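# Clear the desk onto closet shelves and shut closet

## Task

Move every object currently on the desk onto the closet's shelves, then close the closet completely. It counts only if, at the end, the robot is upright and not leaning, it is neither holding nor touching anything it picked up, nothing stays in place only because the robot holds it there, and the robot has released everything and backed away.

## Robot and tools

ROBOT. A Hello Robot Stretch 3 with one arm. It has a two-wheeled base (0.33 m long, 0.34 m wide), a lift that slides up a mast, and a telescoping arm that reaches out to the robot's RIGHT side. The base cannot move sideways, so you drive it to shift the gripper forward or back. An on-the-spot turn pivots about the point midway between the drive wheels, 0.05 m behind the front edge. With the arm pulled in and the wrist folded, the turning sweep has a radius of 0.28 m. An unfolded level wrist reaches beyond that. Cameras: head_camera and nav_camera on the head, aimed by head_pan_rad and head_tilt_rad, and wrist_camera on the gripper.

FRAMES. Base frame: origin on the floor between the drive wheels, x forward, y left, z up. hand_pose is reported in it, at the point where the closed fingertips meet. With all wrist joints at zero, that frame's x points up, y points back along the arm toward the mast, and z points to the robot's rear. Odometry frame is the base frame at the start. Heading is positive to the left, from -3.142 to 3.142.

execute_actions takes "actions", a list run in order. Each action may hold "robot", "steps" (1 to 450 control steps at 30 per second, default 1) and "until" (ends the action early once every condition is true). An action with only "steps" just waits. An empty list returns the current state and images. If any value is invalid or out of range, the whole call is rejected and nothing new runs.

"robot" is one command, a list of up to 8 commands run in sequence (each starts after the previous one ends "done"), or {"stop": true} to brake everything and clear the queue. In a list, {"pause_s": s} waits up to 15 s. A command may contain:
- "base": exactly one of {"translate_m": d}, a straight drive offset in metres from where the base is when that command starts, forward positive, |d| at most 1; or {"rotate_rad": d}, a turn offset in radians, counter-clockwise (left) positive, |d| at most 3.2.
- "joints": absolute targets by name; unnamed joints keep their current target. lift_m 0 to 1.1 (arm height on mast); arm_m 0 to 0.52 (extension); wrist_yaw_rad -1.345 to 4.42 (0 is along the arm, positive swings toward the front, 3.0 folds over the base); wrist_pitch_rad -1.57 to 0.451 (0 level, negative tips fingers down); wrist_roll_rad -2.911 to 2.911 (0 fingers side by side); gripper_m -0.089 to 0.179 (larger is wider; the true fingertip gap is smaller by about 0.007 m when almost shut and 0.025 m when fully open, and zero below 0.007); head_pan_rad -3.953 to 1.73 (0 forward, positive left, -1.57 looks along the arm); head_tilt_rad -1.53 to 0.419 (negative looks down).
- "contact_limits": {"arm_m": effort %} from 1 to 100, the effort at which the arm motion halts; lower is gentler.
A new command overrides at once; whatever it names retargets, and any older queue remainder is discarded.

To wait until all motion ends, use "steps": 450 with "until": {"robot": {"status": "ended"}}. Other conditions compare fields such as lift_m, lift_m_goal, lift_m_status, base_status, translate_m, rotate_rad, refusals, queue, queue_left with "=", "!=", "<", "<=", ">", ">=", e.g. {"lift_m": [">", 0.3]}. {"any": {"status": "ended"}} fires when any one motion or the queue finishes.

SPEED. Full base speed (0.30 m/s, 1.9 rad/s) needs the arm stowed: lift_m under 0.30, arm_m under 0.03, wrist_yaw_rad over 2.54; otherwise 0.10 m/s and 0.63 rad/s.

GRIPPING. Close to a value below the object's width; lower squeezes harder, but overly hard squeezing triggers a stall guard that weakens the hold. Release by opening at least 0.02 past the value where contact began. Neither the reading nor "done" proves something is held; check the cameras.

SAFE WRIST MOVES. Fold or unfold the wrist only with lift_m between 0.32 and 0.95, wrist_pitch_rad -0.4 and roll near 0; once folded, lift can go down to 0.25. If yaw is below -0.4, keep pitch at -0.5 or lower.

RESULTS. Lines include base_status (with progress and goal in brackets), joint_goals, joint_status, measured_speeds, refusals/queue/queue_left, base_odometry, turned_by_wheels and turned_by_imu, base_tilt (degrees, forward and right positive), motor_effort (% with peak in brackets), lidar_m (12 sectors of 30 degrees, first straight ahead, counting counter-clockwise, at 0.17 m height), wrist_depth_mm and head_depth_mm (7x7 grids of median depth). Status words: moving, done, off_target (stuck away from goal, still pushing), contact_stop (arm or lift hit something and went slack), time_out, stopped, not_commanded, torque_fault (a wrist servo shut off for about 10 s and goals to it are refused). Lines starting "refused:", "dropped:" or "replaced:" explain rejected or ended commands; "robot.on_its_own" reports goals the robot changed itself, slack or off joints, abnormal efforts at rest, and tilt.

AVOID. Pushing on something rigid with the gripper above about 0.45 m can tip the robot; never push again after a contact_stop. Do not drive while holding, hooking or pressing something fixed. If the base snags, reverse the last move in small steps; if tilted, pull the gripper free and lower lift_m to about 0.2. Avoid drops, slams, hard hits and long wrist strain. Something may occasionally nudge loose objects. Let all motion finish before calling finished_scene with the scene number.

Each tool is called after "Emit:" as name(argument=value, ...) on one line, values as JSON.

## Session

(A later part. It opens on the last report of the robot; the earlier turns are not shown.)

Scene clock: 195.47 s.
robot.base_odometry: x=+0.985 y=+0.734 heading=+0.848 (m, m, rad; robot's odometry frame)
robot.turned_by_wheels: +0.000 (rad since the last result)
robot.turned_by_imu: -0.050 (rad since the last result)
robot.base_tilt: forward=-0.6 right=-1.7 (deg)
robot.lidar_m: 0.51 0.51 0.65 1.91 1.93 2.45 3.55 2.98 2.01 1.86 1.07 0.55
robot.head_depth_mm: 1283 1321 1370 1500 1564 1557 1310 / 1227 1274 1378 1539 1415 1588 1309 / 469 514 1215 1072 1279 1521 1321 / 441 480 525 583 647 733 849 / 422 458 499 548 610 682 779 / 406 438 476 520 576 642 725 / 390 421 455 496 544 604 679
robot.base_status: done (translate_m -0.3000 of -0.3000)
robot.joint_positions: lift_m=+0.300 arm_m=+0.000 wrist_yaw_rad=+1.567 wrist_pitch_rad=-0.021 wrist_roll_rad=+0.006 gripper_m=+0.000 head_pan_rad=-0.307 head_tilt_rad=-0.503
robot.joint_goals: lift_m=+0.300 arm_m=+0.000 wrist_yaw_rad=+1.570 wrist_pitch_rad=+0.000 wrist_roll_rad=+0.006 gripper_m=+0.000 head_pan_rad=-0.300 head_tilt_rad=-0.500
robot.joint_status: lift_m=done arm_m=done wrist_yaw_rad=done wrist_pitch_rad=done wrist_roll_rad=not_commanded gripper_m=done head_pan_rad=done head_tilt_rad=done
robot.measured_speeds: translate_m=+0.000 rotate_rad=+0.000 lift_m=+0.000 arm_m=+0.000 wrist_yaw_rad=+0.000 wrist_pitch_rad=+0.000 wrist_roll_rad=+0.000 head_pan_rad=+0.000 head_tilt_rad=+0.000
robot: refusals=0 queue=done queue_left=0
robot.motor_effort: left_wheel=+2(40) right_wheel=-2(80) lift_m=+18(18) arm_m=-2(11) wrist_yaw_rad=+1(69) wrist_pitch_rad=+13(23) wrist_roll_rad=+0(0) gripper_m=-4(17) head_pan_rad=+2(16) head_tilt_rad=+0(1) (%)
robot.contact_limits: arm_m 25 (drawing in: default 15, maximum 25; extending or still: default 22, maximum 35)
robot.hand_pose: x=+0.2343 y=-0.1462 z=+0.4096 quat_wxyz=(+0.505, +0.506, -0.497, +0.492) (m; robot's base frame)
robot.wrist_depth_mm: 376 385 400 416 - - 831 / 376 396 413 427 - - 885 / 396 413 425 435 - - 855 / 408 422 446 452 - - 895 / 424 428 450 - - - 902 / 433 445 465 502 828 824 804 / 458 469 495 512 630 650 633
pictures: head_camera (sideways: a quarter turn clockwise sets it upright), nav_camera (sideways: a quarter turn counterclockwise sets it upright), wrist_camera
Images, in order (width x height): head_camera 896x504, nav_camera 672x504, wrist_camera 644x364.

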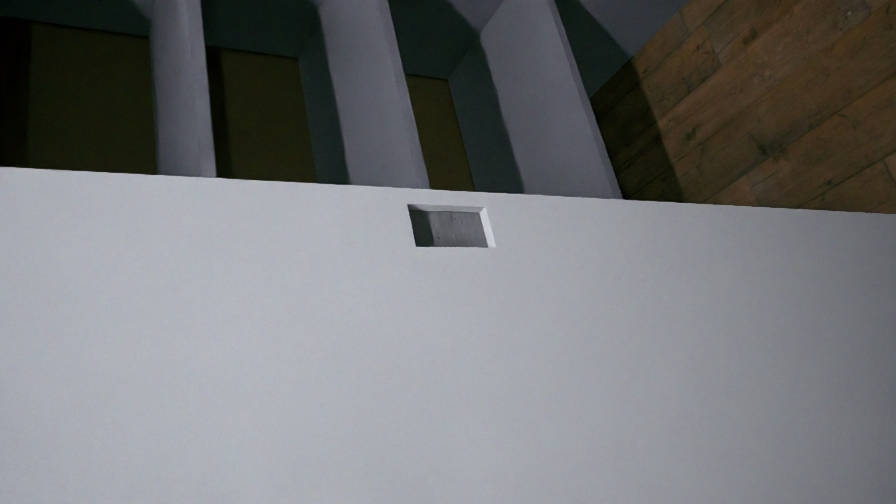

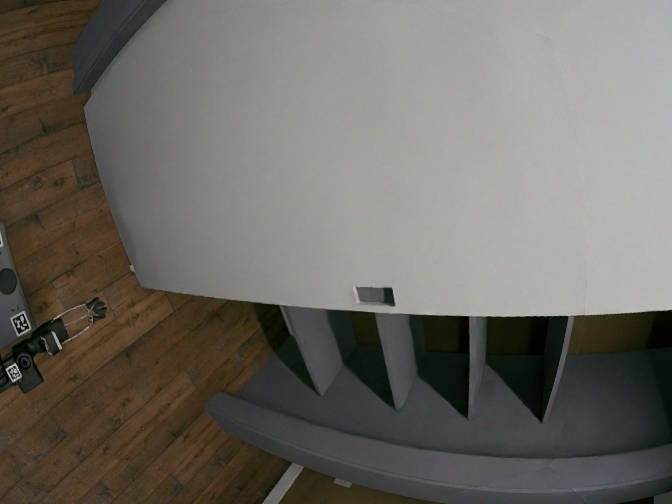

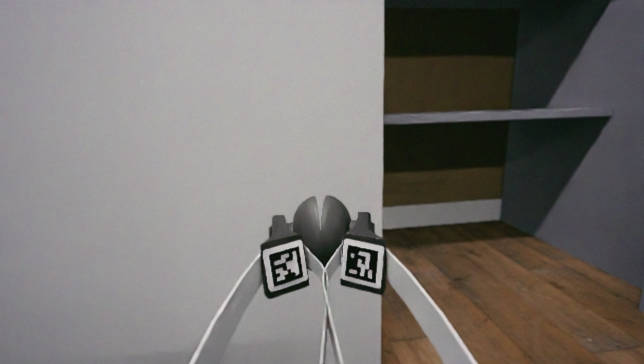

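Emit:
execute_actions(actions=[{"robot":[{"joints":{"lift_m":0.6,"wrist_pitch_rad":-0.4}},{"joints":{"wrist_yaw_rad":3.0}},{"joints":{"lift_m":0.26,"head_pan_rad":0,"head_tilt_rad":-0.45}},{"base":{"rotate_rad":-2.85}},{"base":{"translate_m":1.0}},{"base":{"translate_m":0.6}}],"steps":450,"until":{"robot":{"status":"ended"}}},{"steps":300,"until":{"robot":{"status":"ended"}}}])

Scene clock: 219.43 s.
robot.base_odometry: x=+0.317 y=-0.719 heading=-2.002 (m, m, rad; robot's odometry frame)
robot.turned_by_wheels: -2.850 (rad since the last result)
robot.turned_by_imu: -2.837 (rad since the last result)
robot.base_tilt: forward=-0.5 right=-1.7 (deg)
robot.lidar_m: 1.53 1.89 1.55 1.54 1.75 2.16 2.08 2.31 2.22 2.21 2.38 1.98
robot.head_depth_mm: 1598 1720 1827 1998 2074 1638 1348 / 1631 1754 1446 2015 2002 1636 1356 / 1656 1769 1458 2090 2012 1647 1357 / 1683 1801 1458 2142 2077 1622 1352 / 1694 1812 1625 2187 2102 1622 1357 / 1702 1846 1616 2213 2063 1625 1342 / 1750 1867 1624 2305 2053 1644 1353
robot.base_status: done (translate_m +0.6000 of +0.6000)
robot.joint_positions: lift_m=+0.260 arm_m=+0.000 wrist_yaw_rad=+2.998 wrist_pitch_rad=-0.414 wrist_roll_rad=+0.006 gripper_m=+0.000 head_pan_rad=-0.007 head_tilt_rad=-0.457
robot.joint_goals: lift_m=+0.260 arm_m=+0.000 wrist_yaw_rad=+3.000 wrist_pitch_rad=-0.400 wrist_roll_rad=+0.006 gripper_m=+0.000 head_pan_rad=+0.000 head_tilt_rad=-0.450
robot.joint_status: lift_m=done arm_m=done wrist_yaw_rad=done wrist_pitch_rad=done wrist_roll_rad=not_commanded gripper_m=done head_pan_rad=done head_tilt_rad=done
robot.measured_speeds: translate_m=+0.000 rotate_rad=+0.000 lift_m=+0.000 arm_m=+0.000 wrist_yaw_rad=+0.000 wrist_pitch_rad=+0.000 wrist_roll_rad=+0.000 head_pan_rad=+0.000 head_tilt_rad=+0.000
robot: refusals=0 queue=done queue_left=0
robot.motor_effort: left_wheel=+2(12) right_wheel=-4(11) lift_m=+18(38) arm_m=-2(2) wrist_yaw_rad=+0(3) wrist_pitch_rad=+8(13) wrist_roll_rad=-1(1) gripper_m=-3(3) head_pan_rad=+2(16) head_tilt_rad=+2(8) (%)
robot.contact_limits: arm_m 25 (drawing in: default 15, maximum 25; extending or still: default 22, maximum 35)
robot.hand_pose: x=+0.0109 y=+0.0773 z=+0.2741 quat_wxyz=(+0.195, +0.702, +0.095, +0.678) (m; robot's base frame)
robot.wrist_depth_mm: - - - - - - - / - - - - - - - / 941 862 892 897 887 871 826 / 695 690 694 682 681 651 646 / 556 567 582 - 545 532 536 / 469 501 - - 459 453 450 / - - - - 397 394 390
pictures: head_camera (sideways: a quarter turn clockwise sets it upright), nav_camera (sideways: a quarter turn counterclockwise sets it upright), wrist_camera
Images, in order (width x height): head_camera 896x504, nav_camera 672x504, wrist_camera 644x364.

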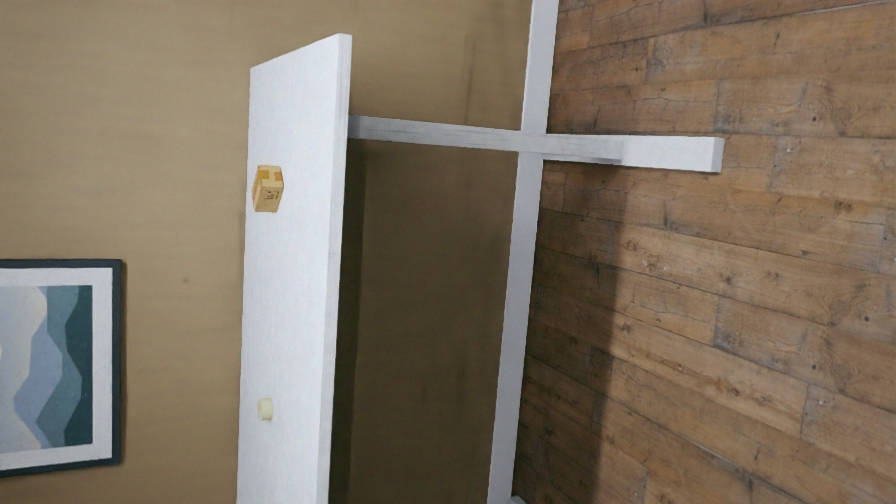

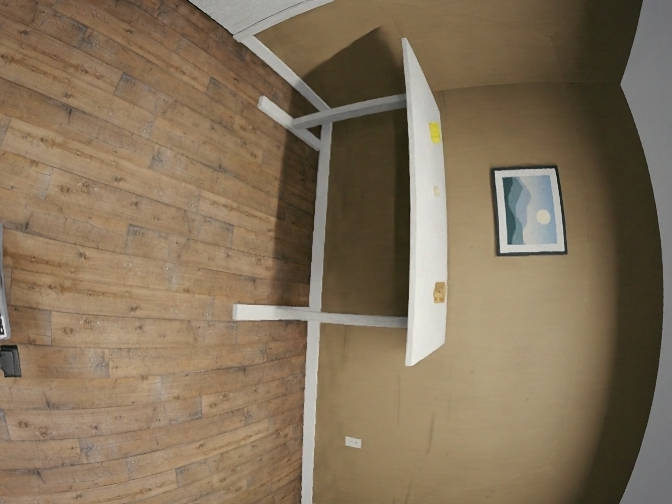

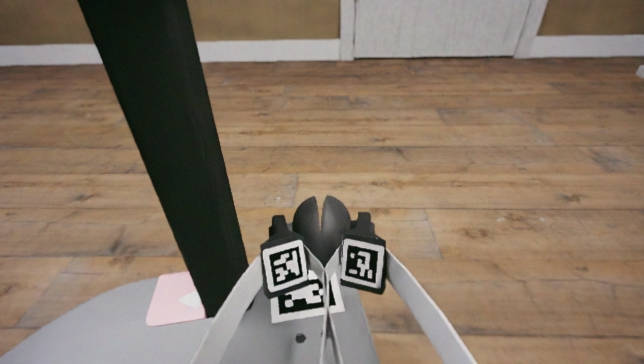

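Emit:
execute_actions(actions=[{"robot":[{"base":{"translate_m":0.8}},{"base":{"rotate_rad":1.45},"joints":{"head_pan_rad":-1.57,"head_tilt_rad":-0.7}},{"joints":{"lift_m":0.9}},{"joints":{"wrist_yaw_rad":0,"gripper_m":0.15}},{"joints":{"lift_m":1.0,"wrist_pitch_rad":-0.5}}],"steps":450,"until":{"robot":{"status":"ended"}}},{"steps":300,"until":{"robot":{"status":"ended"}}}])

Scene clock: 246.63 s.
robot.base_odometry: x=-0.017 y=-1.446 heading=-0.552 (m, m, rad; robot's odometry frame)
robot.turned_by_wheels: +1.450 (rad since the last result)
robot.turned_by_imu: +1.461 (rad since the last result)
robot.base_tilt: forward=-0.6 right=-1.7 (deg)
robot.lidar_m: 1.39 1.48 2.20 2.88 3.03 2.41 2.36 1.56 0.76 1.19 1.26 1.28
robot.head_depth_mm: 983 927 692 - - - 1148 / 994 930 693 - - - 1121 / 1006 927 690 - - - - / 1010 927 691 504 - 1376 1180 / 1014 922 664 535 1566 1361 1188 / 1020 926 665 535 1612 1376 1182 / 1026 925 661 534 1614 1379 1180
robot.base_status: done (rotate_rad +1.4498 of +1.4500)
robot.joint_positions: lift_m=+1.000 arm_m=+0.000 wrist_yaw_rad=+0.003 wrist_pitch_rad=-0.512 wrist_roll_rad=+0.006 gripper_m=+0.150 head_pan_rad=-1.563 head_tilt_rad=-0.692
robot.joint_goals: lift_m=+1.000 arm_m=+0.000 wrist_yaw_rad=+0.000 wrist_pitch_rad=-0.500 wrist_roll_rad=+0.006 gripper_m=+0.150 head_pan_rad=-1.570 head_tilt_rad=-0.700
robot.joint_status: lift_m=done arm_m=done wrist_yaw_rad=done wrist_pitch_rad=done wrist_roll_rad=not_commanded gripper_m=done head_pan_rad=done head_tilt_rad=done
robot.measured_speeds: translate_m=+0.000 rotate_rad=+0.000 lift_m=+0.000 arm_m=+0.000 wrist_yaw_rad=+0.000 wrist_pitch_rad=+0.000 wrist_roll_rad=+0.000 head_pan_rad=+0.000 head_tilt_rad=+0.000
robot: refusals=0 queue=done queue_left=0
robot.motor_effort: left_wheel=-3(11) right_wheel=+3(12) lift_m=+42(42) arm_m=-2(2) wrist_yaw_rad=-2(3) wrist_pitch_rad=+7(8) wrist_roll_rad=+0(1) gripper_m=+1(100) head_pan_rad=-1(28) head_tilt_rad=-3(20) (%)
robot.contact_limits: arm_m 25 (drawing in: default 15, maximum 25; extending or still: default 22, maximum 35)
robot.hand_pose: x=-0.0210 y=-0.3569 z=+0.9917 quat_wxyz=(+0.682, +0.179, -0.686, -0.179) (m; robot's base frame)
robot.wrist_depth_mm: 669 658 635 576 561 744 795 / 449 440 435 438 423 416 866 / 339 334 331 331 328 322 320 / 273 271 271 265 264 262 260 / 250 241 238 239 235 230 226 / - - - - - - - / - - - - - - -
pictures: head_camera (sideways: a quarter turn clockwise sets it upright), nav_camera (sideways: a quarter turn counterclockwise sets it upright), wrist_camera
Images, in order (width x height): head_camera 896x504, nav_camera 672x504, wrist_camera 644x364.

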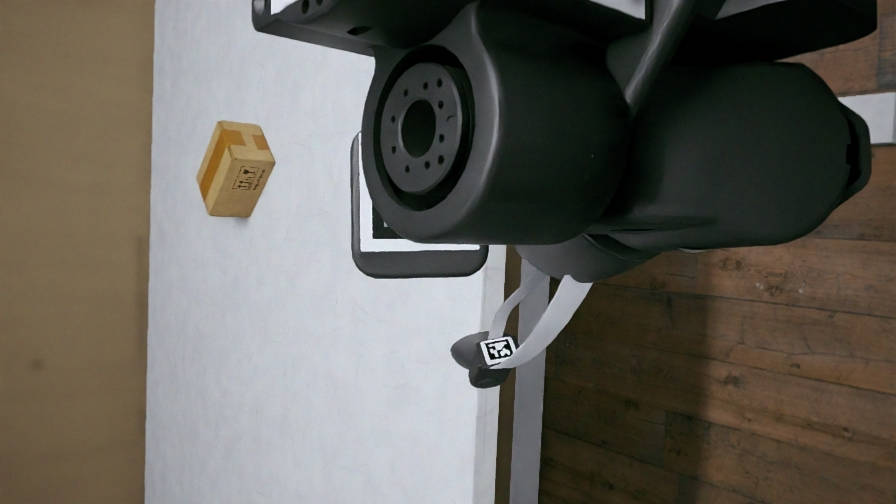

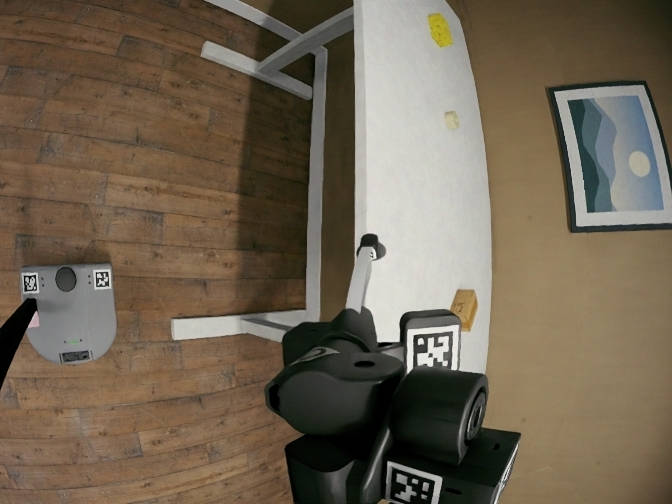

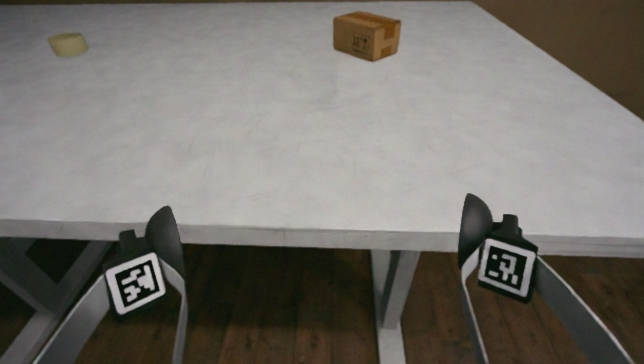

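Emit:
execute_actions(actions=[{"robot":{"base":{"translate_m":-0.08},"joints":{"arm_m":0.33,"wrist_pitch_rad":-0.3,"gripper_m":0.175,"lift_m":0.98}},"steps":300,"until":{"robot":{"status":"ended"}}}])

Scene clock: 257.90 s.
robot.base_odometry: x=-0.085 y=-1.404 heading=-0.552 (m, m, rad; robot's odometry frame)
robot.turned_by_wheels: +0.000 (rad since the last result)
robot.turned_by_imu: +0.000 (rad since the last result)
robot.base_tilt: forward=-0.6 right=-1.7 (deg)
robot.lidar_m: 1.46 1.57 2.31 2.87 3.00 2.32 2.28 1.55 1.20 0.74 1.25 1.34
robot.head_depth_mm: 965 - 641 519 1574 1375 1191 / 963 1012 666 518 1571 1367 1184 / 964 - 641 519 1504 1296 1163 / 984 924 639 518 1614 1375 1191 / 1009 980 665 519 1614 1374 1191 / 1011 928 663 518 1617 1372 1185 / 1021 925 663 534 1627 1353 1186
robot.base_status: done (translate_m -0.0800 of -0.0800)
robot.joint_positions: lift_m=+0.980 arm_m=+0.330 wrist_yaw_rad=+0.002 wrist_pitch_rad=-0.319 wrist_roll_rad=+0.006 gripper_m=+0.175 head_pan_rad=-1.563 head_tilt_rad=-0.692
robot.joint_goals: lift_m=+0.980 arm_m=+0.330 wrist_yaw_rad=+0.000 wrist_pitch_rad=-0.300 wrist_roll_rad=+0.006 gripper_m=+0.175 head_pan_rad=-1.570 head_tilt_rad=-0.700
robot.joint_status: lift_m=done arm_m=done wrist_yaw_rad=done wrist_pitch_rad=done wrist_roll_rad=not_commanded gripper_m=done head_pan_rad=done head_tilt_rad=done
robot.measured_speeds: translate_m=+0.000 rotate_rad=+0.000 lift_m=+0.000 arm_m=+0.000 wrist_yaw_rad=+0.000 wrist_pitch_rad=+0.000 wrist_roll_rad=+0.000 head_pan_rad=+0.000 head_tilt_rad=+0.000
robot: refusals=0 queue=done queue_left=0
robot.motor_effort: left_wheel=-3(9) right_wheel=+4(4) lift_m=+18(40) arm_m=+3(5) wrist_yaw_rad=-2(2) wrist_pitch_rad=+11(12) wrist_roll_rad=-1(1) gripper_m=+1(97) head_pan_rad=-2(1) head_tilt_rad=-4(3) (%)
robot.hand_pose: x=-0.0211 y=-0.7104 z=+1.0159 quat_wxyz=(+0.696, +0.113, -0.700, -0.112) (m; robot's base frame)
robot.wrist_depth_mm: 564 553 540 525 523 527 499 / 602 585 576 572 564 556 545 / 517 507 496 483 480 473 588 / 367 360 352 251 348 337 619 / 282 288 274 209 257 271 264 / 237 217 223 211 218 210 218 / 185 190 187 188 186 184 183
pictures: head_camera (sideways: a quarter turn clockwise sets it upright), nav_camera (sideways: a quarter turn counterclockwise sets it upright), wrist_camera
Images, in order (width x height): head_camera 896x504, nav_camera 672x504, wrist_camera 644x364.

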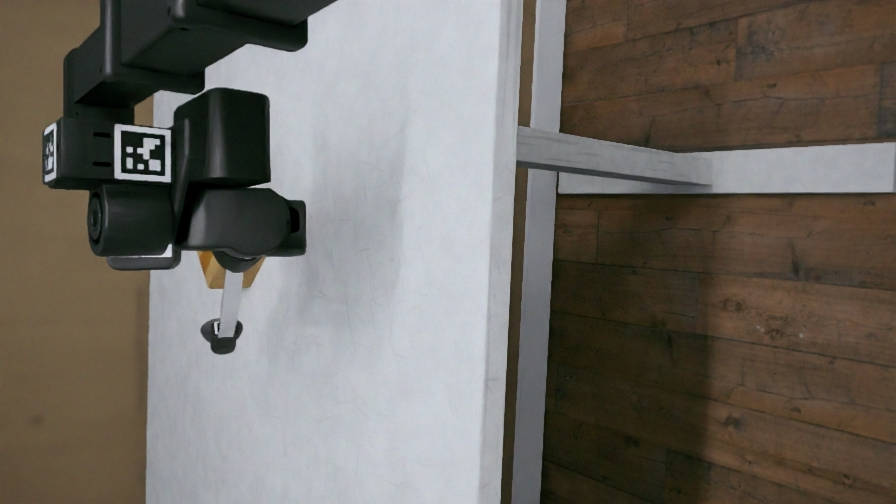

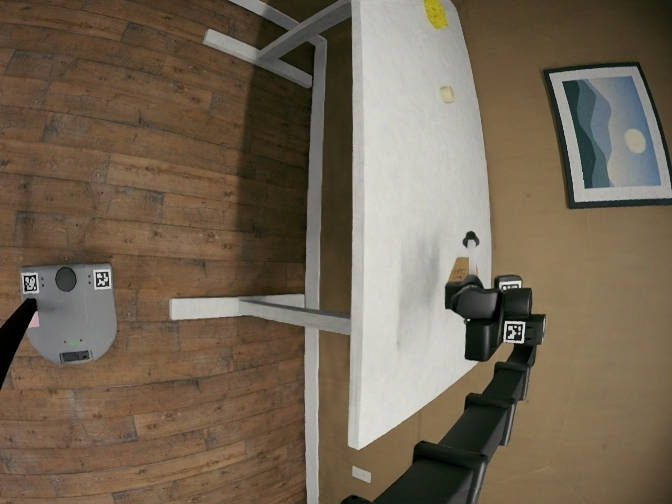

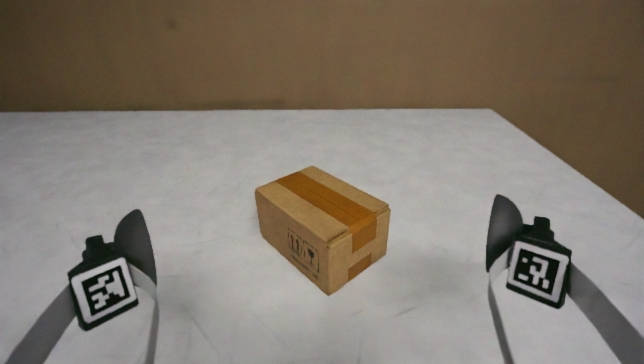

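Emit:
execute_actions(actions=[{"robot":[{"joints":{"lift_m":0.935,"arm_m":0.37}},{"joints":{"gripper_m":0.03}},{"pause_s":0.5},{"joints":{"lift_m":1.02}}],"steps":300,"until":{"robot":{"status":"ended"}}}])

Scene clock: 267.27 s.
robot.base_odometry: x=-0.085 y=-1.404 heading=-0.552 (m, m, rad; robot's odometry frame)
robot.turned_by_wheels: +0.000 (rad since the last result)
robot.turned_by_imu: +0.001 (rad since the last result)
robot.base_tilt: forward=-0.5 right=-1.7 (deg)
robot.lidar_m: 1.46 1.57 2.31 2.88 3.02 2.32 2.28 1.55 1.20 0.74 1.25 1.34
robot.head_depth_mm: - 879 664 518 1560 1371 1187 / - 880 664 520 1587 1381 1191 / - 834 666 517 1495 1306 1167 / 1004 791 662 519 1607 1369 1188 / 1012 900 664 517 1617 1372 1192 / 1018 925 663 519 1615 1374 1186 / 1023 926 665 533 1610 1366 1177
robot.base_status: done (translate_m -0.0800 of -0.0800)
robot.joint_positions: lift_m=+1.019 arm_m=+0.370 wrist_yaw_rad=+0.000 wrist_pitch_rad=-0.323 wrist_roll_rad=+0.006 gripper_m=+0.031 head_pan_rad=-1.563 head_tilt_rad=-0.692
robot.joint_goals: lift_m=+1.020 arm_m=+0.370 wrist_yaw_rad=+0.000 wrist_pitch_rad=-0.300 wrist_roll_rad=+0.006 gripper_m=+0.030 head_pan_rad=-1.570 head_tilt_rad=-0.700
robot.joint_status: lift_m=done arm_m=done wrist_yaw_rad=done wrist_pitch_rad=done wrist_roll_rad=not_commanded gripper_m=done head_pan_rad=done head_tilt_rad=done
robot.measured_speeds: translate_m=+0.000 rotate_rad=+0.000 lift_m=+0.000 arm_m=+0.000 wrist_yaw_rad=+0.000 wrist_pitch_rad=+0.000 wrist_roll_rad=+0.000 head_pan_rad=+0.000 head_tilt_rad=+0.000
robot: refusals=0 queue=done queue_left=0
robot.motor_effort: left_wheel=-4(4) right_wheel=+3(4) lift_m=+43(46) arm_m=+3(3) wrist_yaw_rad=-1(2) wrist_pitch_rad=+13(14) wrist_roll_rad=+0(0) gripper_m=-16(100) head_pan_rad=-2(2) head_tilt_rad=-3(4) (%)
robot.hand_pose: x=-0.0215 y=-0.7499 z=+1.0540 quat_wxyz=(+0.696, +0.114, -0.700, -0.114) (m; robot's base frame)
robot.wrist_depth_mm: 527 504 496 489 482 476 482 / 547 550 548 538 539 519 509 / 590 593 575 552 546 560 546 / 435 437 206 161 408 415 609 / 340 335 343 153 339 322 335 / 272 273 259 259 257 263 260 / 229 232 229 227 227 222 222
pictures: head_camera (sideways: a quarter turn clockwise sets it upright), nav_camera (sideways: a quarter turn counterclockwise sets it upright), wrist_camera
Images, in order (width x height): head_camera 896x504, nav_camera 672x504, wrist_camera 644x364.

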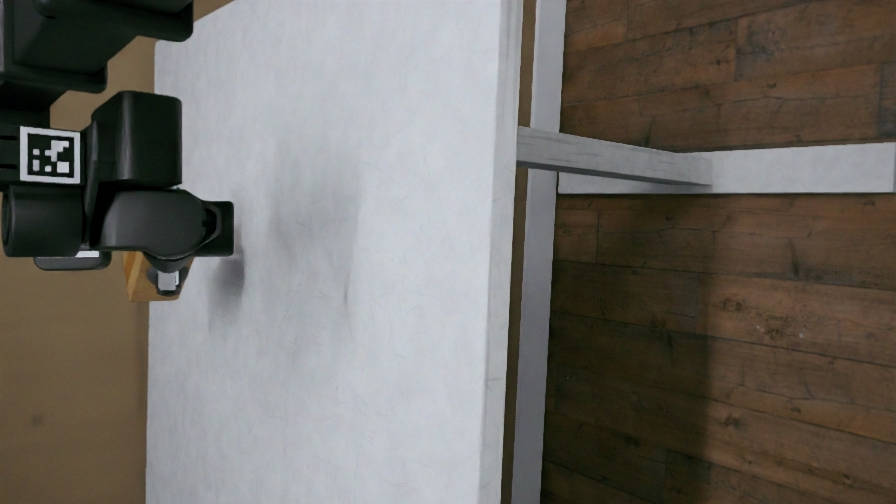

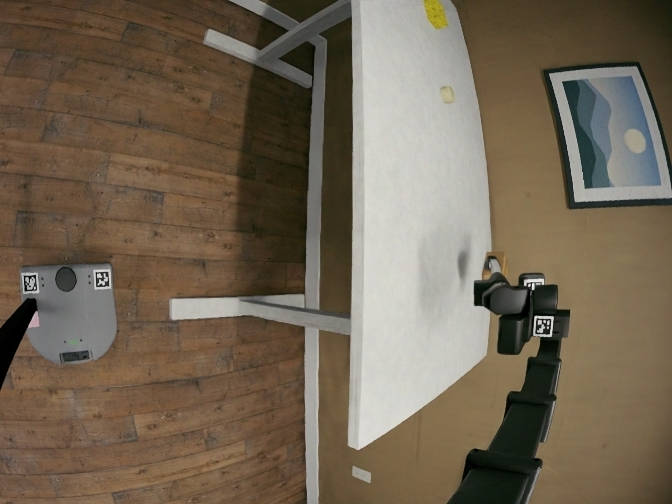

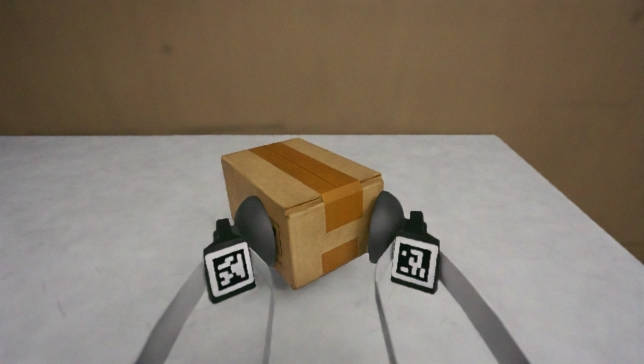

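Emit:
execute_actions(actions=[{"robot":[{"joints":{"arm_m":0.0}},{"base":{"rotate_rad":1.571}},{"base":{"translate_m":0.95}},{"base":{"translate_m":0.9}},{"base":{"rotate_rad":1.571},"joints":{"head_tilt_rad":-0.4}},{"base":{"translate_m":-0.1}}],"steps":450,"until":{"robot":{"status":"ended"}}},{"steps":450,"until":{"robot":{"status":"ended"}}},{"steps":450,"until":{"robot":{"status":"ended"}}}])

Scene clock: 306.93 s.
robot.base_odometry: x=+0.970 y=+0.119 heading=+2.590 (m, m, rad; robot's odometry frame)
robot.turned_by_wheels: +3.142 (rad since the last result)
robot.turned_by_imu: +3.168 (rad since the last result)
robot.base_tilt: forward=-0.5 right=-1.8 (deg)
robot.lidar_m: 2.22 2.38 3.09 3.03 1.99 1.58 1.56 1.30 1.18 1.02 1.09 2.26
robot.head_depth_mm: 1411 1515 1608 1717 - - - / 1425 1523 1634 1792 - - - / 1207 1359 1634 1780 - - - / 847 911 982 1053 - - 1354 / 857 917 987 1072 1152 1296 1371 / 864 923 999 1077 1179 1294 1383 / 870 932 1012 1087 1196 1318 1389
robot.base_status: done (translate_m -0.1000 of -0.1000)
robot.joint_positions: lift_m=+1.019 arm_m=+0.000 wrist_yaw_rad=+0.000 wrist_pitch_rad=-0.324 wrist_roll_rad=+0.006 gripper_m=+0.031 head_pan_rad=-1.563 head_tilt_rad=-0.408
robot.joint_goals: lift_m=+1.020 arm_m=+0.000 wrist_yaw_rad=+0.000 wrist_pitch_rad=-0.300 wrist_roll_rad=+0.006 gripper_m=+0.030 head_pan_rad=-1.570 head_tilt_rad=-0.400
robot.joint_status: lift_m=done arm_m=done wrist_yaw_rad=done wrist_pitch_rad=done wrist_roll_rad=not_commanded gripper_m=done head_pan_rad=done head_tilt_rad=done
robot.measured_speeds: translate_m=+0.000 rotate_rad=+0.000 lift_m=+0.000 arm_m=+0.000 wrist_yaw_rad=+0.000 wrist_pitch_rad=+0.000 wrist_roll_rad=+0.000 head_pan_rad=+0.000 head_tilt_rad=+0.000
robot: refusals=0 queue=done queue_left=0
robot.motor_effort: left_wheel=-3(9) right_wheel=+4(9) lift_m=+43(43) arm_m=-1(2) wrist_yaw_rad=+0(1) wrist_pitch_rad=+14(14) wrist_roll_rad=+0(1) gripper_m=-17(17) head_pan_rad=-3(2) head_tilt_rad=+3(18) (%)
robot.hand_pose: x=-0.0215 y=-0.3806 z=+1.0538 quat_wxyz=(+0.696, +0.114, -0.700, -0.115) (m; robot's base frame)
robot.wrist_depth_mm: 703 695 678 694 - - 878 / 797 774 758 736 - - 900 / 867 850 792 801 - - 785 / 945 937 207 161 - - 782 / - - - 154 - - 870 / - - - - - - 963 / - - - - - - -
pictures: head_camera (sideways: a quarter turn clockwise sets it upright), nav_camera (sideways: a quarter turn counterclockwise sets it upright), wrist_camera
Images, in order (width x height): head_camera 896x504, nav_camera 672x504, wrist_camera 644x364.

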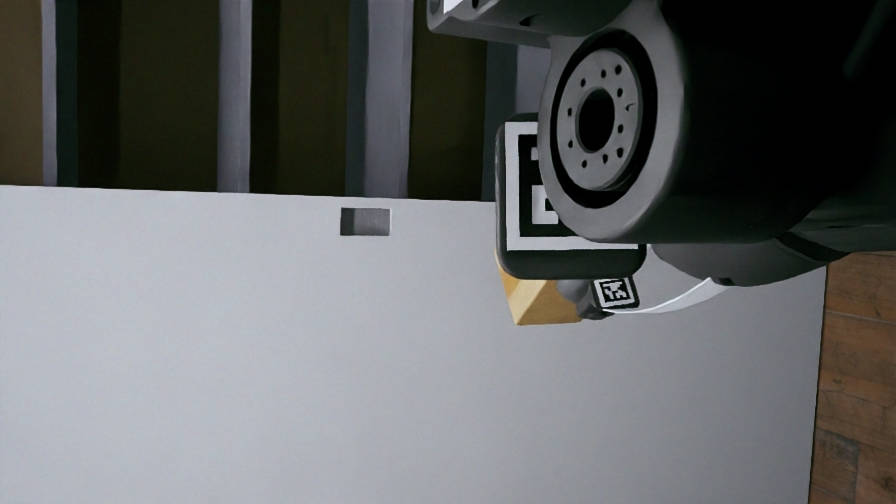

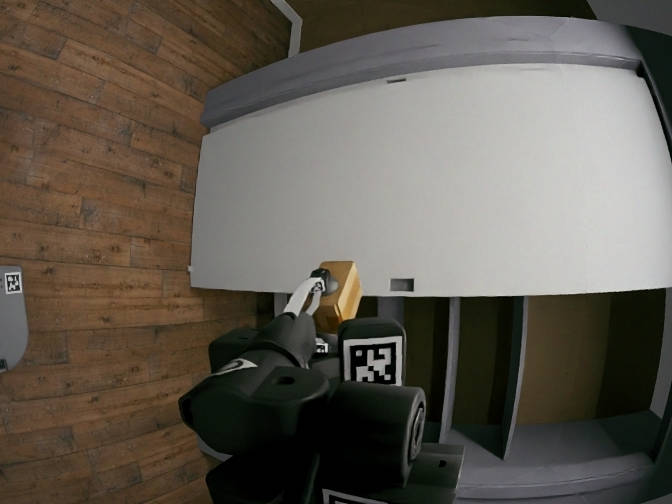

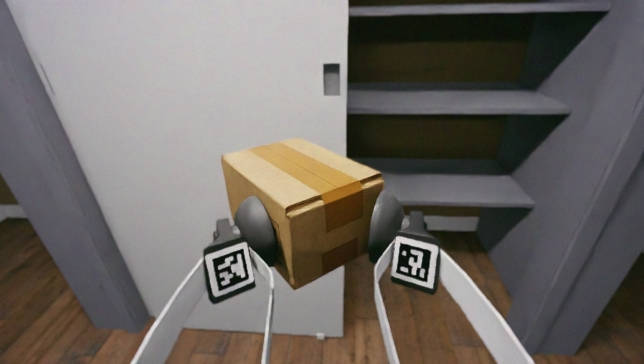

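Emit:
execute_actions(actions=[{"robot":[{"base":{"translate_m":-0.27}},{"base":{"rotate_rad":-1.6}},{"base":{"translate_m":0.43}},{"base":{"rotate_rad":1.571}}],"steps":450,"until":{"robot":{"status":"ended"}}},{"steps":450,"until":{"robot":{"status":"ended"}}}])

Scene clock: 328.27 s.
robot.base_odometry: x=+1.435 y=+0.336 heading=+2.561 (m, m, rad; robot's odometry frame)
robot.turned_by_wheels: -0.029 (rad since the last result)
robot.turned_by_imu: -0.026 (rad since the last result)
robot.base_tilt: forward=-0.6 right=-1.8 (deg)
robot.lidar_m: 2.46 2.61 3.57 3.06 1.74 1.34 1.31 0.72 0.67 1.28 0.62 0.86
robot.head_depth_mm: 1055 1132 1217 1206 - - - / 1062 1131 1226 1130 - - - / 1069 1136 1232 1166 - - - / 1076 1131 1246 1122 - - 1355 / 1079 1147 1246 1129 1328 1195 1408 / 1084 1148 1257 1131 1428 1240 1406 / 1093 1161 1265 1060 1281 712 781
robot.base_status: done (rotate_rad +1.5708 of +1.5710)
robot.joint_positions: lift_m=+1.019 arm_m=+0.000 wrist_yaw_rad=+0.000 wrist_pitch_rad=-0.324 wrist_roll_rad=+0.006 gripper_m=+0.031 head_pan_rad=-1.563 head_tilt_rad=-0.408
robot.joint_goals: lift_m=+1.020 arm_m=+0.000 wrist_yaw_rad=+0.000 wrist_pitch_rad=-0.300 wrist_roll_rad=+0.006 gripper_m=+0.030 head_pan_rad=-1.570 head_tilt_rad=-0.400
robot.joint_status: lift_m=done arm_m=done wrist_yaw_rad=done wrist_pitch_rad=done wrist_roll_rad=not_commanded gripper_m=done head_pan_rad=done head_tilt_rad=done
robot.measured_speeds: translate_m=+0.000 rotate_rad=+0.000 lift_m=+0.000 arm_m=+0.000 wrist_yaw_rad=+0.000 wrist_pitch_rad=+0.000 wrist_roll_rad=+0.000 head_pan_rad=+0.000 head_tilt_rad=+0.000
robot: refusals=0 queue=done queue_left=0
robot.motor_effort: left_wheel=-4(9) right_wheel=+4(8) lift_m=+43(43) arm_m=-1(2) wrist_yaw_rad=+0(0) wrist_pitch_rad=+14(14) wrist_roll_rad=-1(1) gripper_m=-17(17) head_pan_rad=-2(1) head_tilt_rad=+3(2) (%)
robot.hand_pose: x=-0.0215 y=-0.3806 z=+1.0538 quat_wxyz=(+0.696, +0.114, -0.700, -0.115) (m; robot's base frame)
robot.wrist_depth_mm: 288 887 888 906 918 825 559 / 310 - - 993 985 915 608 / 338 809 910 891 925 802 598 / 373 388 207 159 738 795 582 / 420 418 - 153 - 910 474 / 477 458 - 929 - 846 478 / 538 528 - - - 833 476
pictures: head_camera (sideways: a quarter turn clockwise sets it upright), nav_camera (sideways: a quarter turn counterclockwise sets it upright), wrist_camera
Images, in order (width x height): head_camera 896x504, nav_camera 672x504, wrist_camera 644x364.

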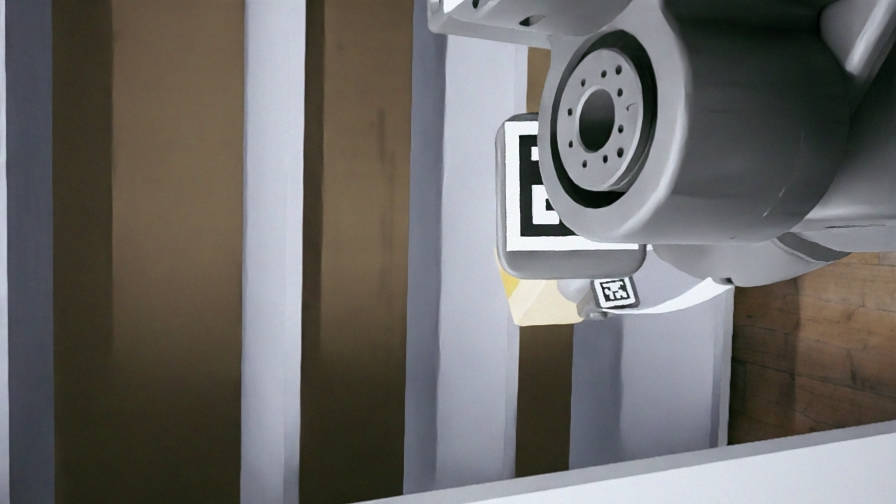

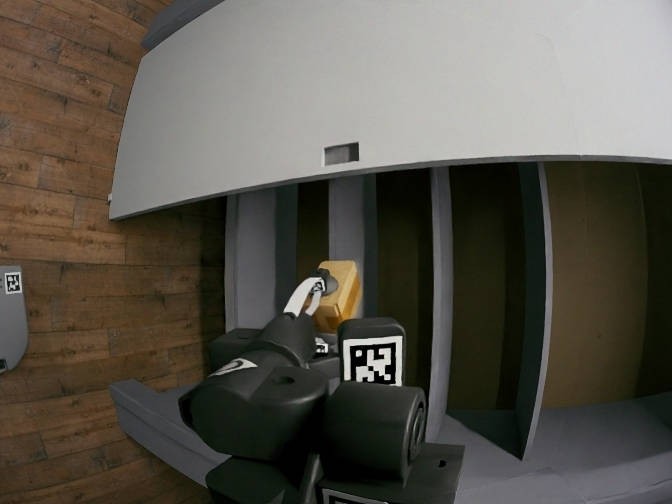

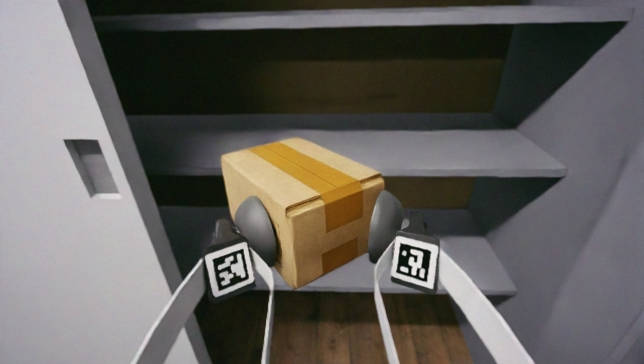

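Emit:
execute_actions(actions=[{"robot":[{"joints":{"wrist_yaw_rad":1.57,"lift_m":0.8}},{"base":{"rotate_rad":-1.571}},{"base":{"translate_m":0.2}},{"base":{"rotate_rad":1.585}},{"joints":{"wrist_yaw_rad":0,"head_tilt_rad":-0.7}}],"steps":450,"until":{"robot":{"status":"ended"}}},{"steps":450,"until":{"robot":{"status":"ended"}}}])

Scene clock: 359.10 s.
robot.base_odometry: x=+1.545 y=+0.504 heading=+2.575 (m, m, rad; robot's odometry frame)
robot.turned_by_wheels: +0.014 (rad since the last result)
robot.turned_by_imu: +0.018 (rad since the last result)
robot.base_tilt: forward=-0.6 right=-1.7 (deg)
robot.lidar_m: 2.45 2.60 3.75 3.40 1.74 1.35 1.33 0.54 0.80 1.08 0.43 0.56
robot.head_depth_mm: 661 1002 890 1194 1075 1381 - / 659 1018 891 1241 1070 1382 - / 727 1024 886 1238 1072 1360 - / 726 1033 884 1236 550 - 1158 / 727 1034 889 1229 1092 1374 1181 / 727 1045 885 1241 1104 1379 1168 / 725 1049 885 1232 1101 696 837
robot.base_status: done (rotate_rad +1.5848 of +1.5850)
robot.joint_positions: lift_m=+0.800 arm_m=+0.000 wrist_yaw_rad=+0.003 wrist_pitch_rad=-0.324 wrist_roll_rad=+0.006 gripper_m=+0.031 head_pan_rad=-1.563 head_tilt_rad=-0.691
robot.joint_goals: lift_m=+0.800 arm_m=+0.000 wrist_yaw_rad=+0.000 wrist_pitch_rad=-0.300 wrist_roll_rad=+0.006 gripper_m=+0.030 head_pan_rad=-1.570 head_tilt_rad=-0.700
robot.joint_status: lift_m=done arm_m=done wrist_yaw_rad=done wrist_pitch_rad=done wrist_roll_rad=not_commanded gripper_m=done head_pan_rad=done head_tilt_rad=done
robot.measured_speeds: translate_m=+0.000 rotate_rad=+0.000 lift_m=+0.000 arm_m=+0.000 wrist_yaw_rad=+0.000 wrist_pitch_rad=+0.000 wrist_roll_rad=+0.000 head_pan_rad=+0.000 head_tilt_rad=+0.000
robot: refusals=0 queue=done queue_left=0
robot.motor_effort: left_wheel=-4(9) right_wheel=+4(6) lift_m=+18(47) arm_m=-2(3) wrist_yaw_rad=-2(3) wrist_pitch_rad=+14(14) wrist_roll_rad=-1(0) gripper_m=-17(17) head_pan_rad=-3(1) head_tilt_rad=-3(19) (%)
robot.hand_pose: x=-0.0208 y=-0.3805 z=+0.8348 quat_wxyz=(+0.696, +0.115, -0.699, -0.114) (m; robot's base frame)
robot.wrist_depth_mm: 760 768 736 736 737 713 632 / 547 532 511 491 474 467 456 / 905 891 854 861 852 833 634 / 950 937 206 161 893 868 610 / 799 762 798 154 761 741 616 / 669 663 - 612 612 629 587 / 254 - - - - 887 614
pictures: head_camera (sideways: a quarter turn clockwise sets it upright), nav_camera (sideways: a quarter turn counterclockwise sets it upright), wrist_camera
Images, in order (width x height): head_camera 896x504, nav_camera 672x504, wrist_camera 644x364.

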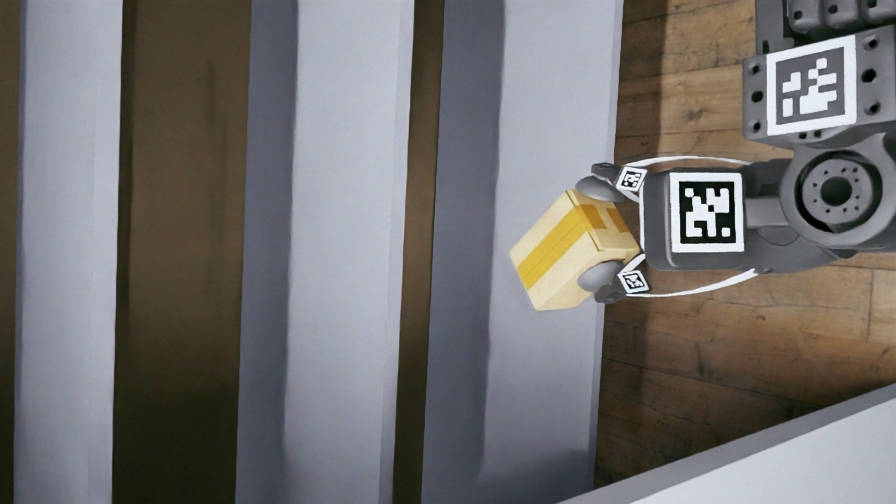

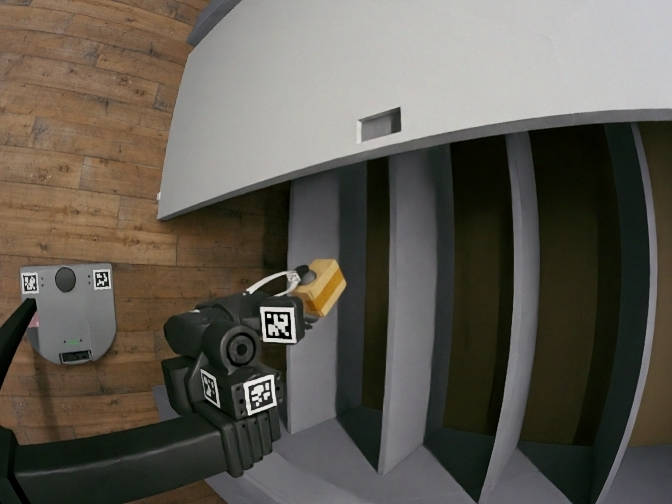

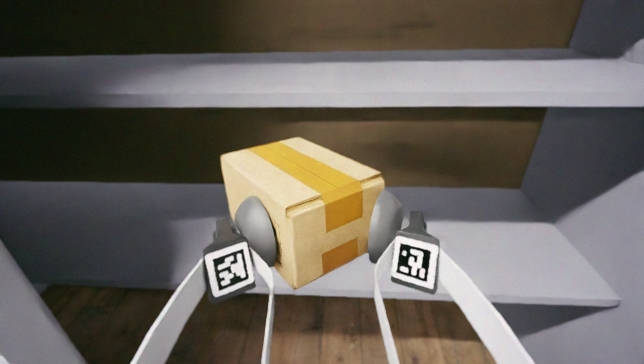

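Emit:
execute_actions(actions=[{"robot":[{"joints":{"lift_m":0.89}},{"joints":{"arm_m":0.4}}],"steps":450,"until":{"robot":{"status":"ended"}}}])

Scene clock: 370.67 s.
robot.base_odometry: x=+1.545 y=+0.504 heading=+2.575 (m, m, rad; robot's odometry frame)
robot.turned_by_wheels: +0.000 (rad since the last result)
robot.turned_by_imu: +0.001 (rad since the last result)
robot.base_tilt: forward=-0.5 right=-1.7 (deg)
robot.lidar_m: 2.44 2.61 3.76 3.29 1.74 1.35 1.33 0.54 0.80 1.08 0.43 0.56
robot.head_depth_mm: 658 1007 965 - 1068 1367 1189 / 658 983 819 1231 1078 1360 1190 / 724 985 804 1238 1105 1371 1191 / 723 1005 821 1232 1103 1367 1190 / 721 1032 887 1238 1107 1370 1187 / 723 1045 885 1249 1108 1372 1160 / 723 1057 881 1270 1094 694 837
robot.base_status: done (rotate_rad +1.5848 of +1.5850)
robot.joint_positions: lift_m=+0.889 arm_m=+0.400 wrist_yaw_rad=+0.002 wrist_pitch_rad=-0.324 wrist_roll_rad=+0.006 gripper_m=+0.031 head_pan_rad=-1.563 head_tilt_rad=-0.691
robot.joint_goals: lift_m=+0.890 arm_m=+0.400 wrist_yaw_rad=+0.000 wrist_pitch_rad=-0.300 wrist_roll_rad=+0.006 gripper_m=+0.030 head_pan_rad=-1.570 head_tilt_rad=-0.700
robot.joint_status: lift_m=done arm_m=done wrist_yaw_rad=done wrist_pitch_rad=done wrist_roll_rad=not_commanded gripper_m=done head_pan_rad=done head_tilt_rad=done
robot.measured_speeds: translate_m=+0.000 rotate_rad=+0.000 lift_m=+0.000 arm_m=+0.000 wrist_yaw_rad=+0.000 wrist_pitch_rad=+0.000 wrist_roll_rad=+0.000 head_pan_rad=+0.000 head_tilt_rad=+0.000
robot: refusals=0 queue=done queue_left=0
robot.motor_effort: left_wheel=-4(4) right_wheel=+4(4) lift_m=+43(48) arm_m=+3(6) wrist_yaw_rad=-2(2) wrist_pitch_rad=+14(14) wrist_roll_rad=-1(1) gripper_m=-17(16) head_pan_rad=-3(1) head_tilt_rad=-2(4) (%)
robot.hand_pose: x=-0.0211 y=-0.7799 z=+0.9238 quat_wxyz=(+0.696, +0.115, -0.700, -0.114) (m; robot's base frame)
robot.wrist_depth_mm: 412 395 390 386 382 373 372 / 446 434 428 413 406 398 390 / 475 471 463 451 445 438 425 / 400 396 206 161 374 376 369 / 310 303 310 153 307 292 291 / 252 251 238 236 236 239 240 / 212 209 208 210 203 203 202
pictures: head_camera (sideways: a quarter turn clockwise sets it upright), nav_camera (sideways: a quarter turn counterclockwise sets it upright), wrist_camera
Images, in order (width x height): head_camera 896x504, nav_camera 672x504, wrist_camera 644x364.

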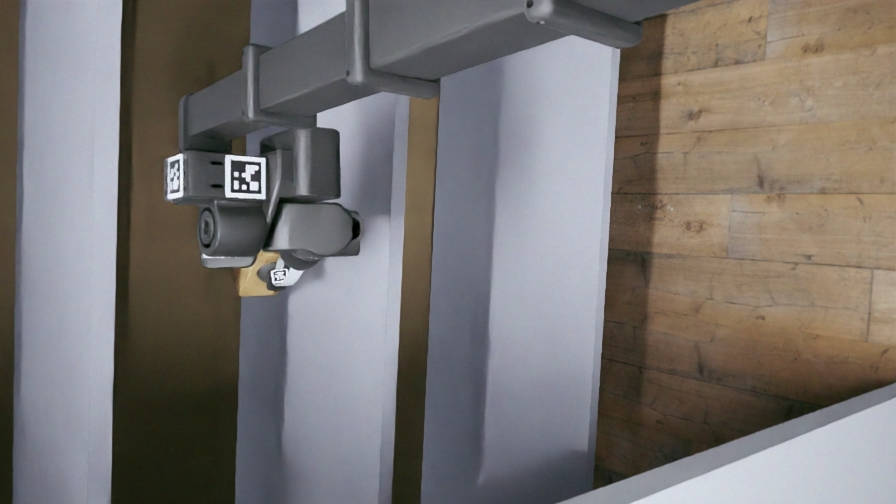

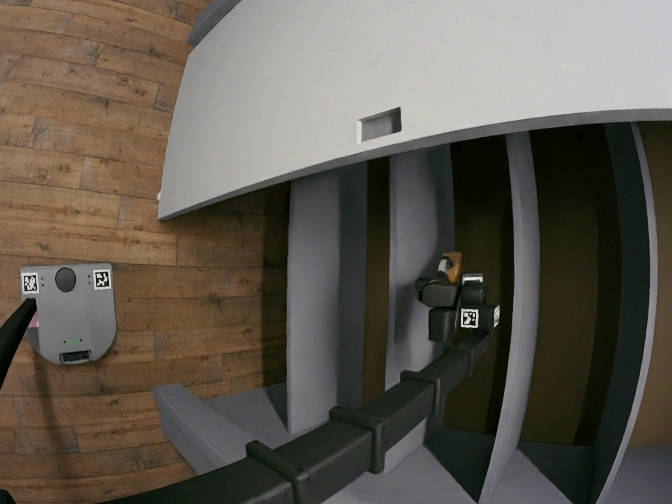

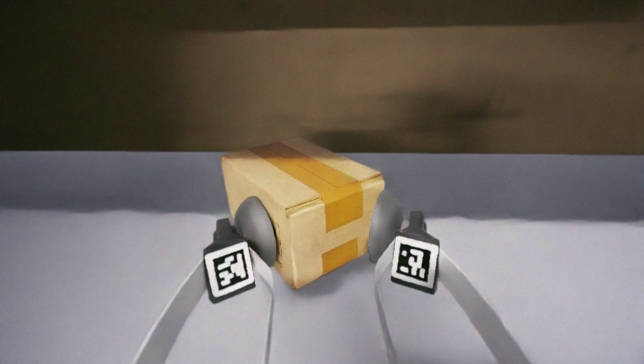

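Emit:
execute_actions(actions=[{"robot":[{"joints":{"lift_m":0.83}},{"joints":{"gripper_m":0.15}},{"joints":{"lift_m":0.86}},{"joints":{"arm_m":0.0}},{"joints":{"wrist_yaw_rad":1.57,"head_tilt_rad":-0.5}}],"steps":450,"until":{"robot":{"status":"ended"}}}])

Scene clock: 383.27 s.
robot.base_odometry: x=+1.545 y=+0.504 heading=+2.575 (m, m, rad; robot's odometry frame)
robot.turned_by_wheels: +0.000 (rad since the last result)
robot.turned_by_imu: +0.002 (rad since the last result)
robot.base_tilt: forward=-0.6 right=-1.7 (deg)
robot.lidar_m: 2.45 2.60 3.76 3.37 1.74 1.35 1.32 0.54 0.80 1.08 0.44 0.56
robot.head_depth_mm: 889 890 1044 918 1191 1014 1373 / 893 887 1058 915 1179 1020 1382 / 900 886 1064 920 1188 1045 1367 / 902 886 1076 857 1219 1045 1342 / 908 889 1093 919 1224 1042 1314 / 914 888 1092 919 1222 1036 1305 / 920 887 1100 919 1217 1081 1272
robot.base_status: done (rotate_rad +1.5848 of +1.5850)
robot.joint_positions: lift_m=+0.860 arm_m=+0.000 wrist_yaw_rad=+1.567 wrist_pitch_rad=-0.319 wrist_roll_rad=+0.006 gripper_m=+0.150 head_pan_rad=-1.563 head_tilt_rad=-0.507
robot.joint_goals: lift_m=+0.860 arm_m=+0.000 wrist_yaw_rad=+1.570 wrist_pitch_rad=-0.300 wrist_roll_rad=+0.006 gripper_m=+0.150 head_pan_rad=-1.570 head_tilt_rad=-0.500
robot.joint_status: lift_m=done arm_m=done wrist_yaw_rad=done wrist_pitch_rad=done wrist_roll_rad=not_commanded gripper_m=done head_pan_rad=done head_tilt_rad=done
robot.measured_speeds: translate_m=+0.000 rotate_rad=+0.000 lift_m=+0.000 arm_m=+0.000 wrist_yaw_rad=+0.000 wrist_pitch_rad=+0.000 wrist_roll_rad=+0.000 head_pan_rad=+0.000 head_tilt_rad=+0.000
robot: refusals=0 queue=done queue_left=0
robot.motor_effort: left_wheel=-3(4) right_wheel=+3(4) lift_m=+42(47) arm_m=-2(2) wrist_yaw_rad=+1(3) wrist_pitch_rad=+11(14) wrist_roll_rad=-1(1) gripper_m=+1(99) head_pan_rad=-1(1) head_tilt_rad=+2(15) (%)
robot.hand_pose: x=+0.2144 y=-0.1463 z=+0.8949 quat_wxyz=(+0.573, +0.574, -0.417, +0.411) (m; robot's base frame)
robot.wrist_depth_mm: - - - - 862 426 274 / - - - - 948 420 273 / - - - - - 422 274 / - - - - 946 424 272 / - - - - 955 365 274 / - - - - 949 463 258 / - - - - 934 418 258
pictures: head_camera (sideways: a quarter turn clockwise sets it upright), nav_camera (sideways: a quarter turn counterclockwise sets it upright), wrist_camera
Images, in order (width x height): head_camera 896x504, nav_camera 672x504, wrist_camera 644x364.

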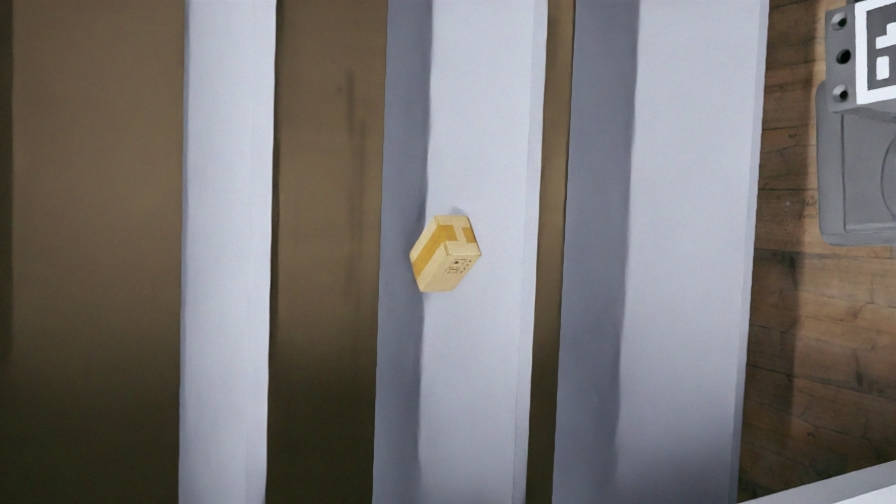

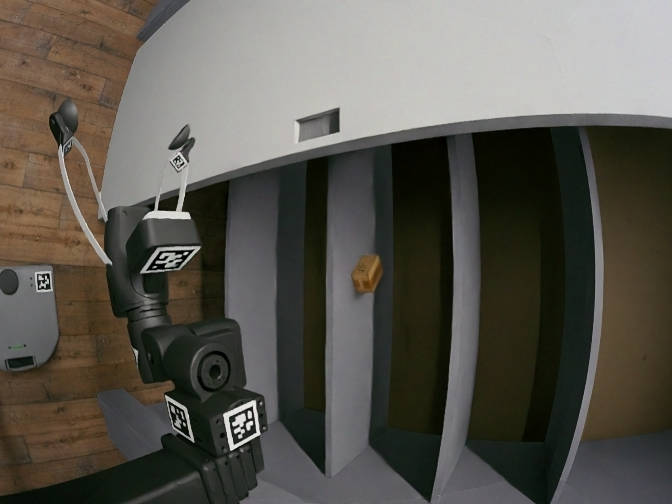

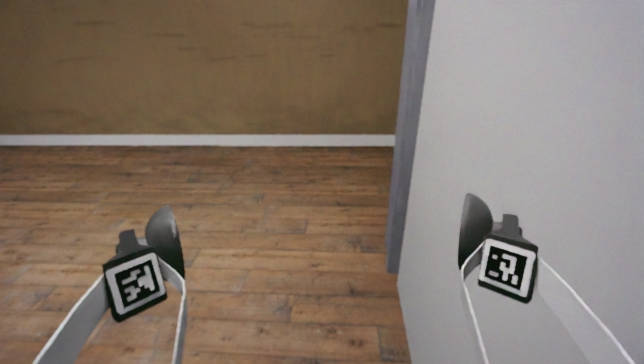

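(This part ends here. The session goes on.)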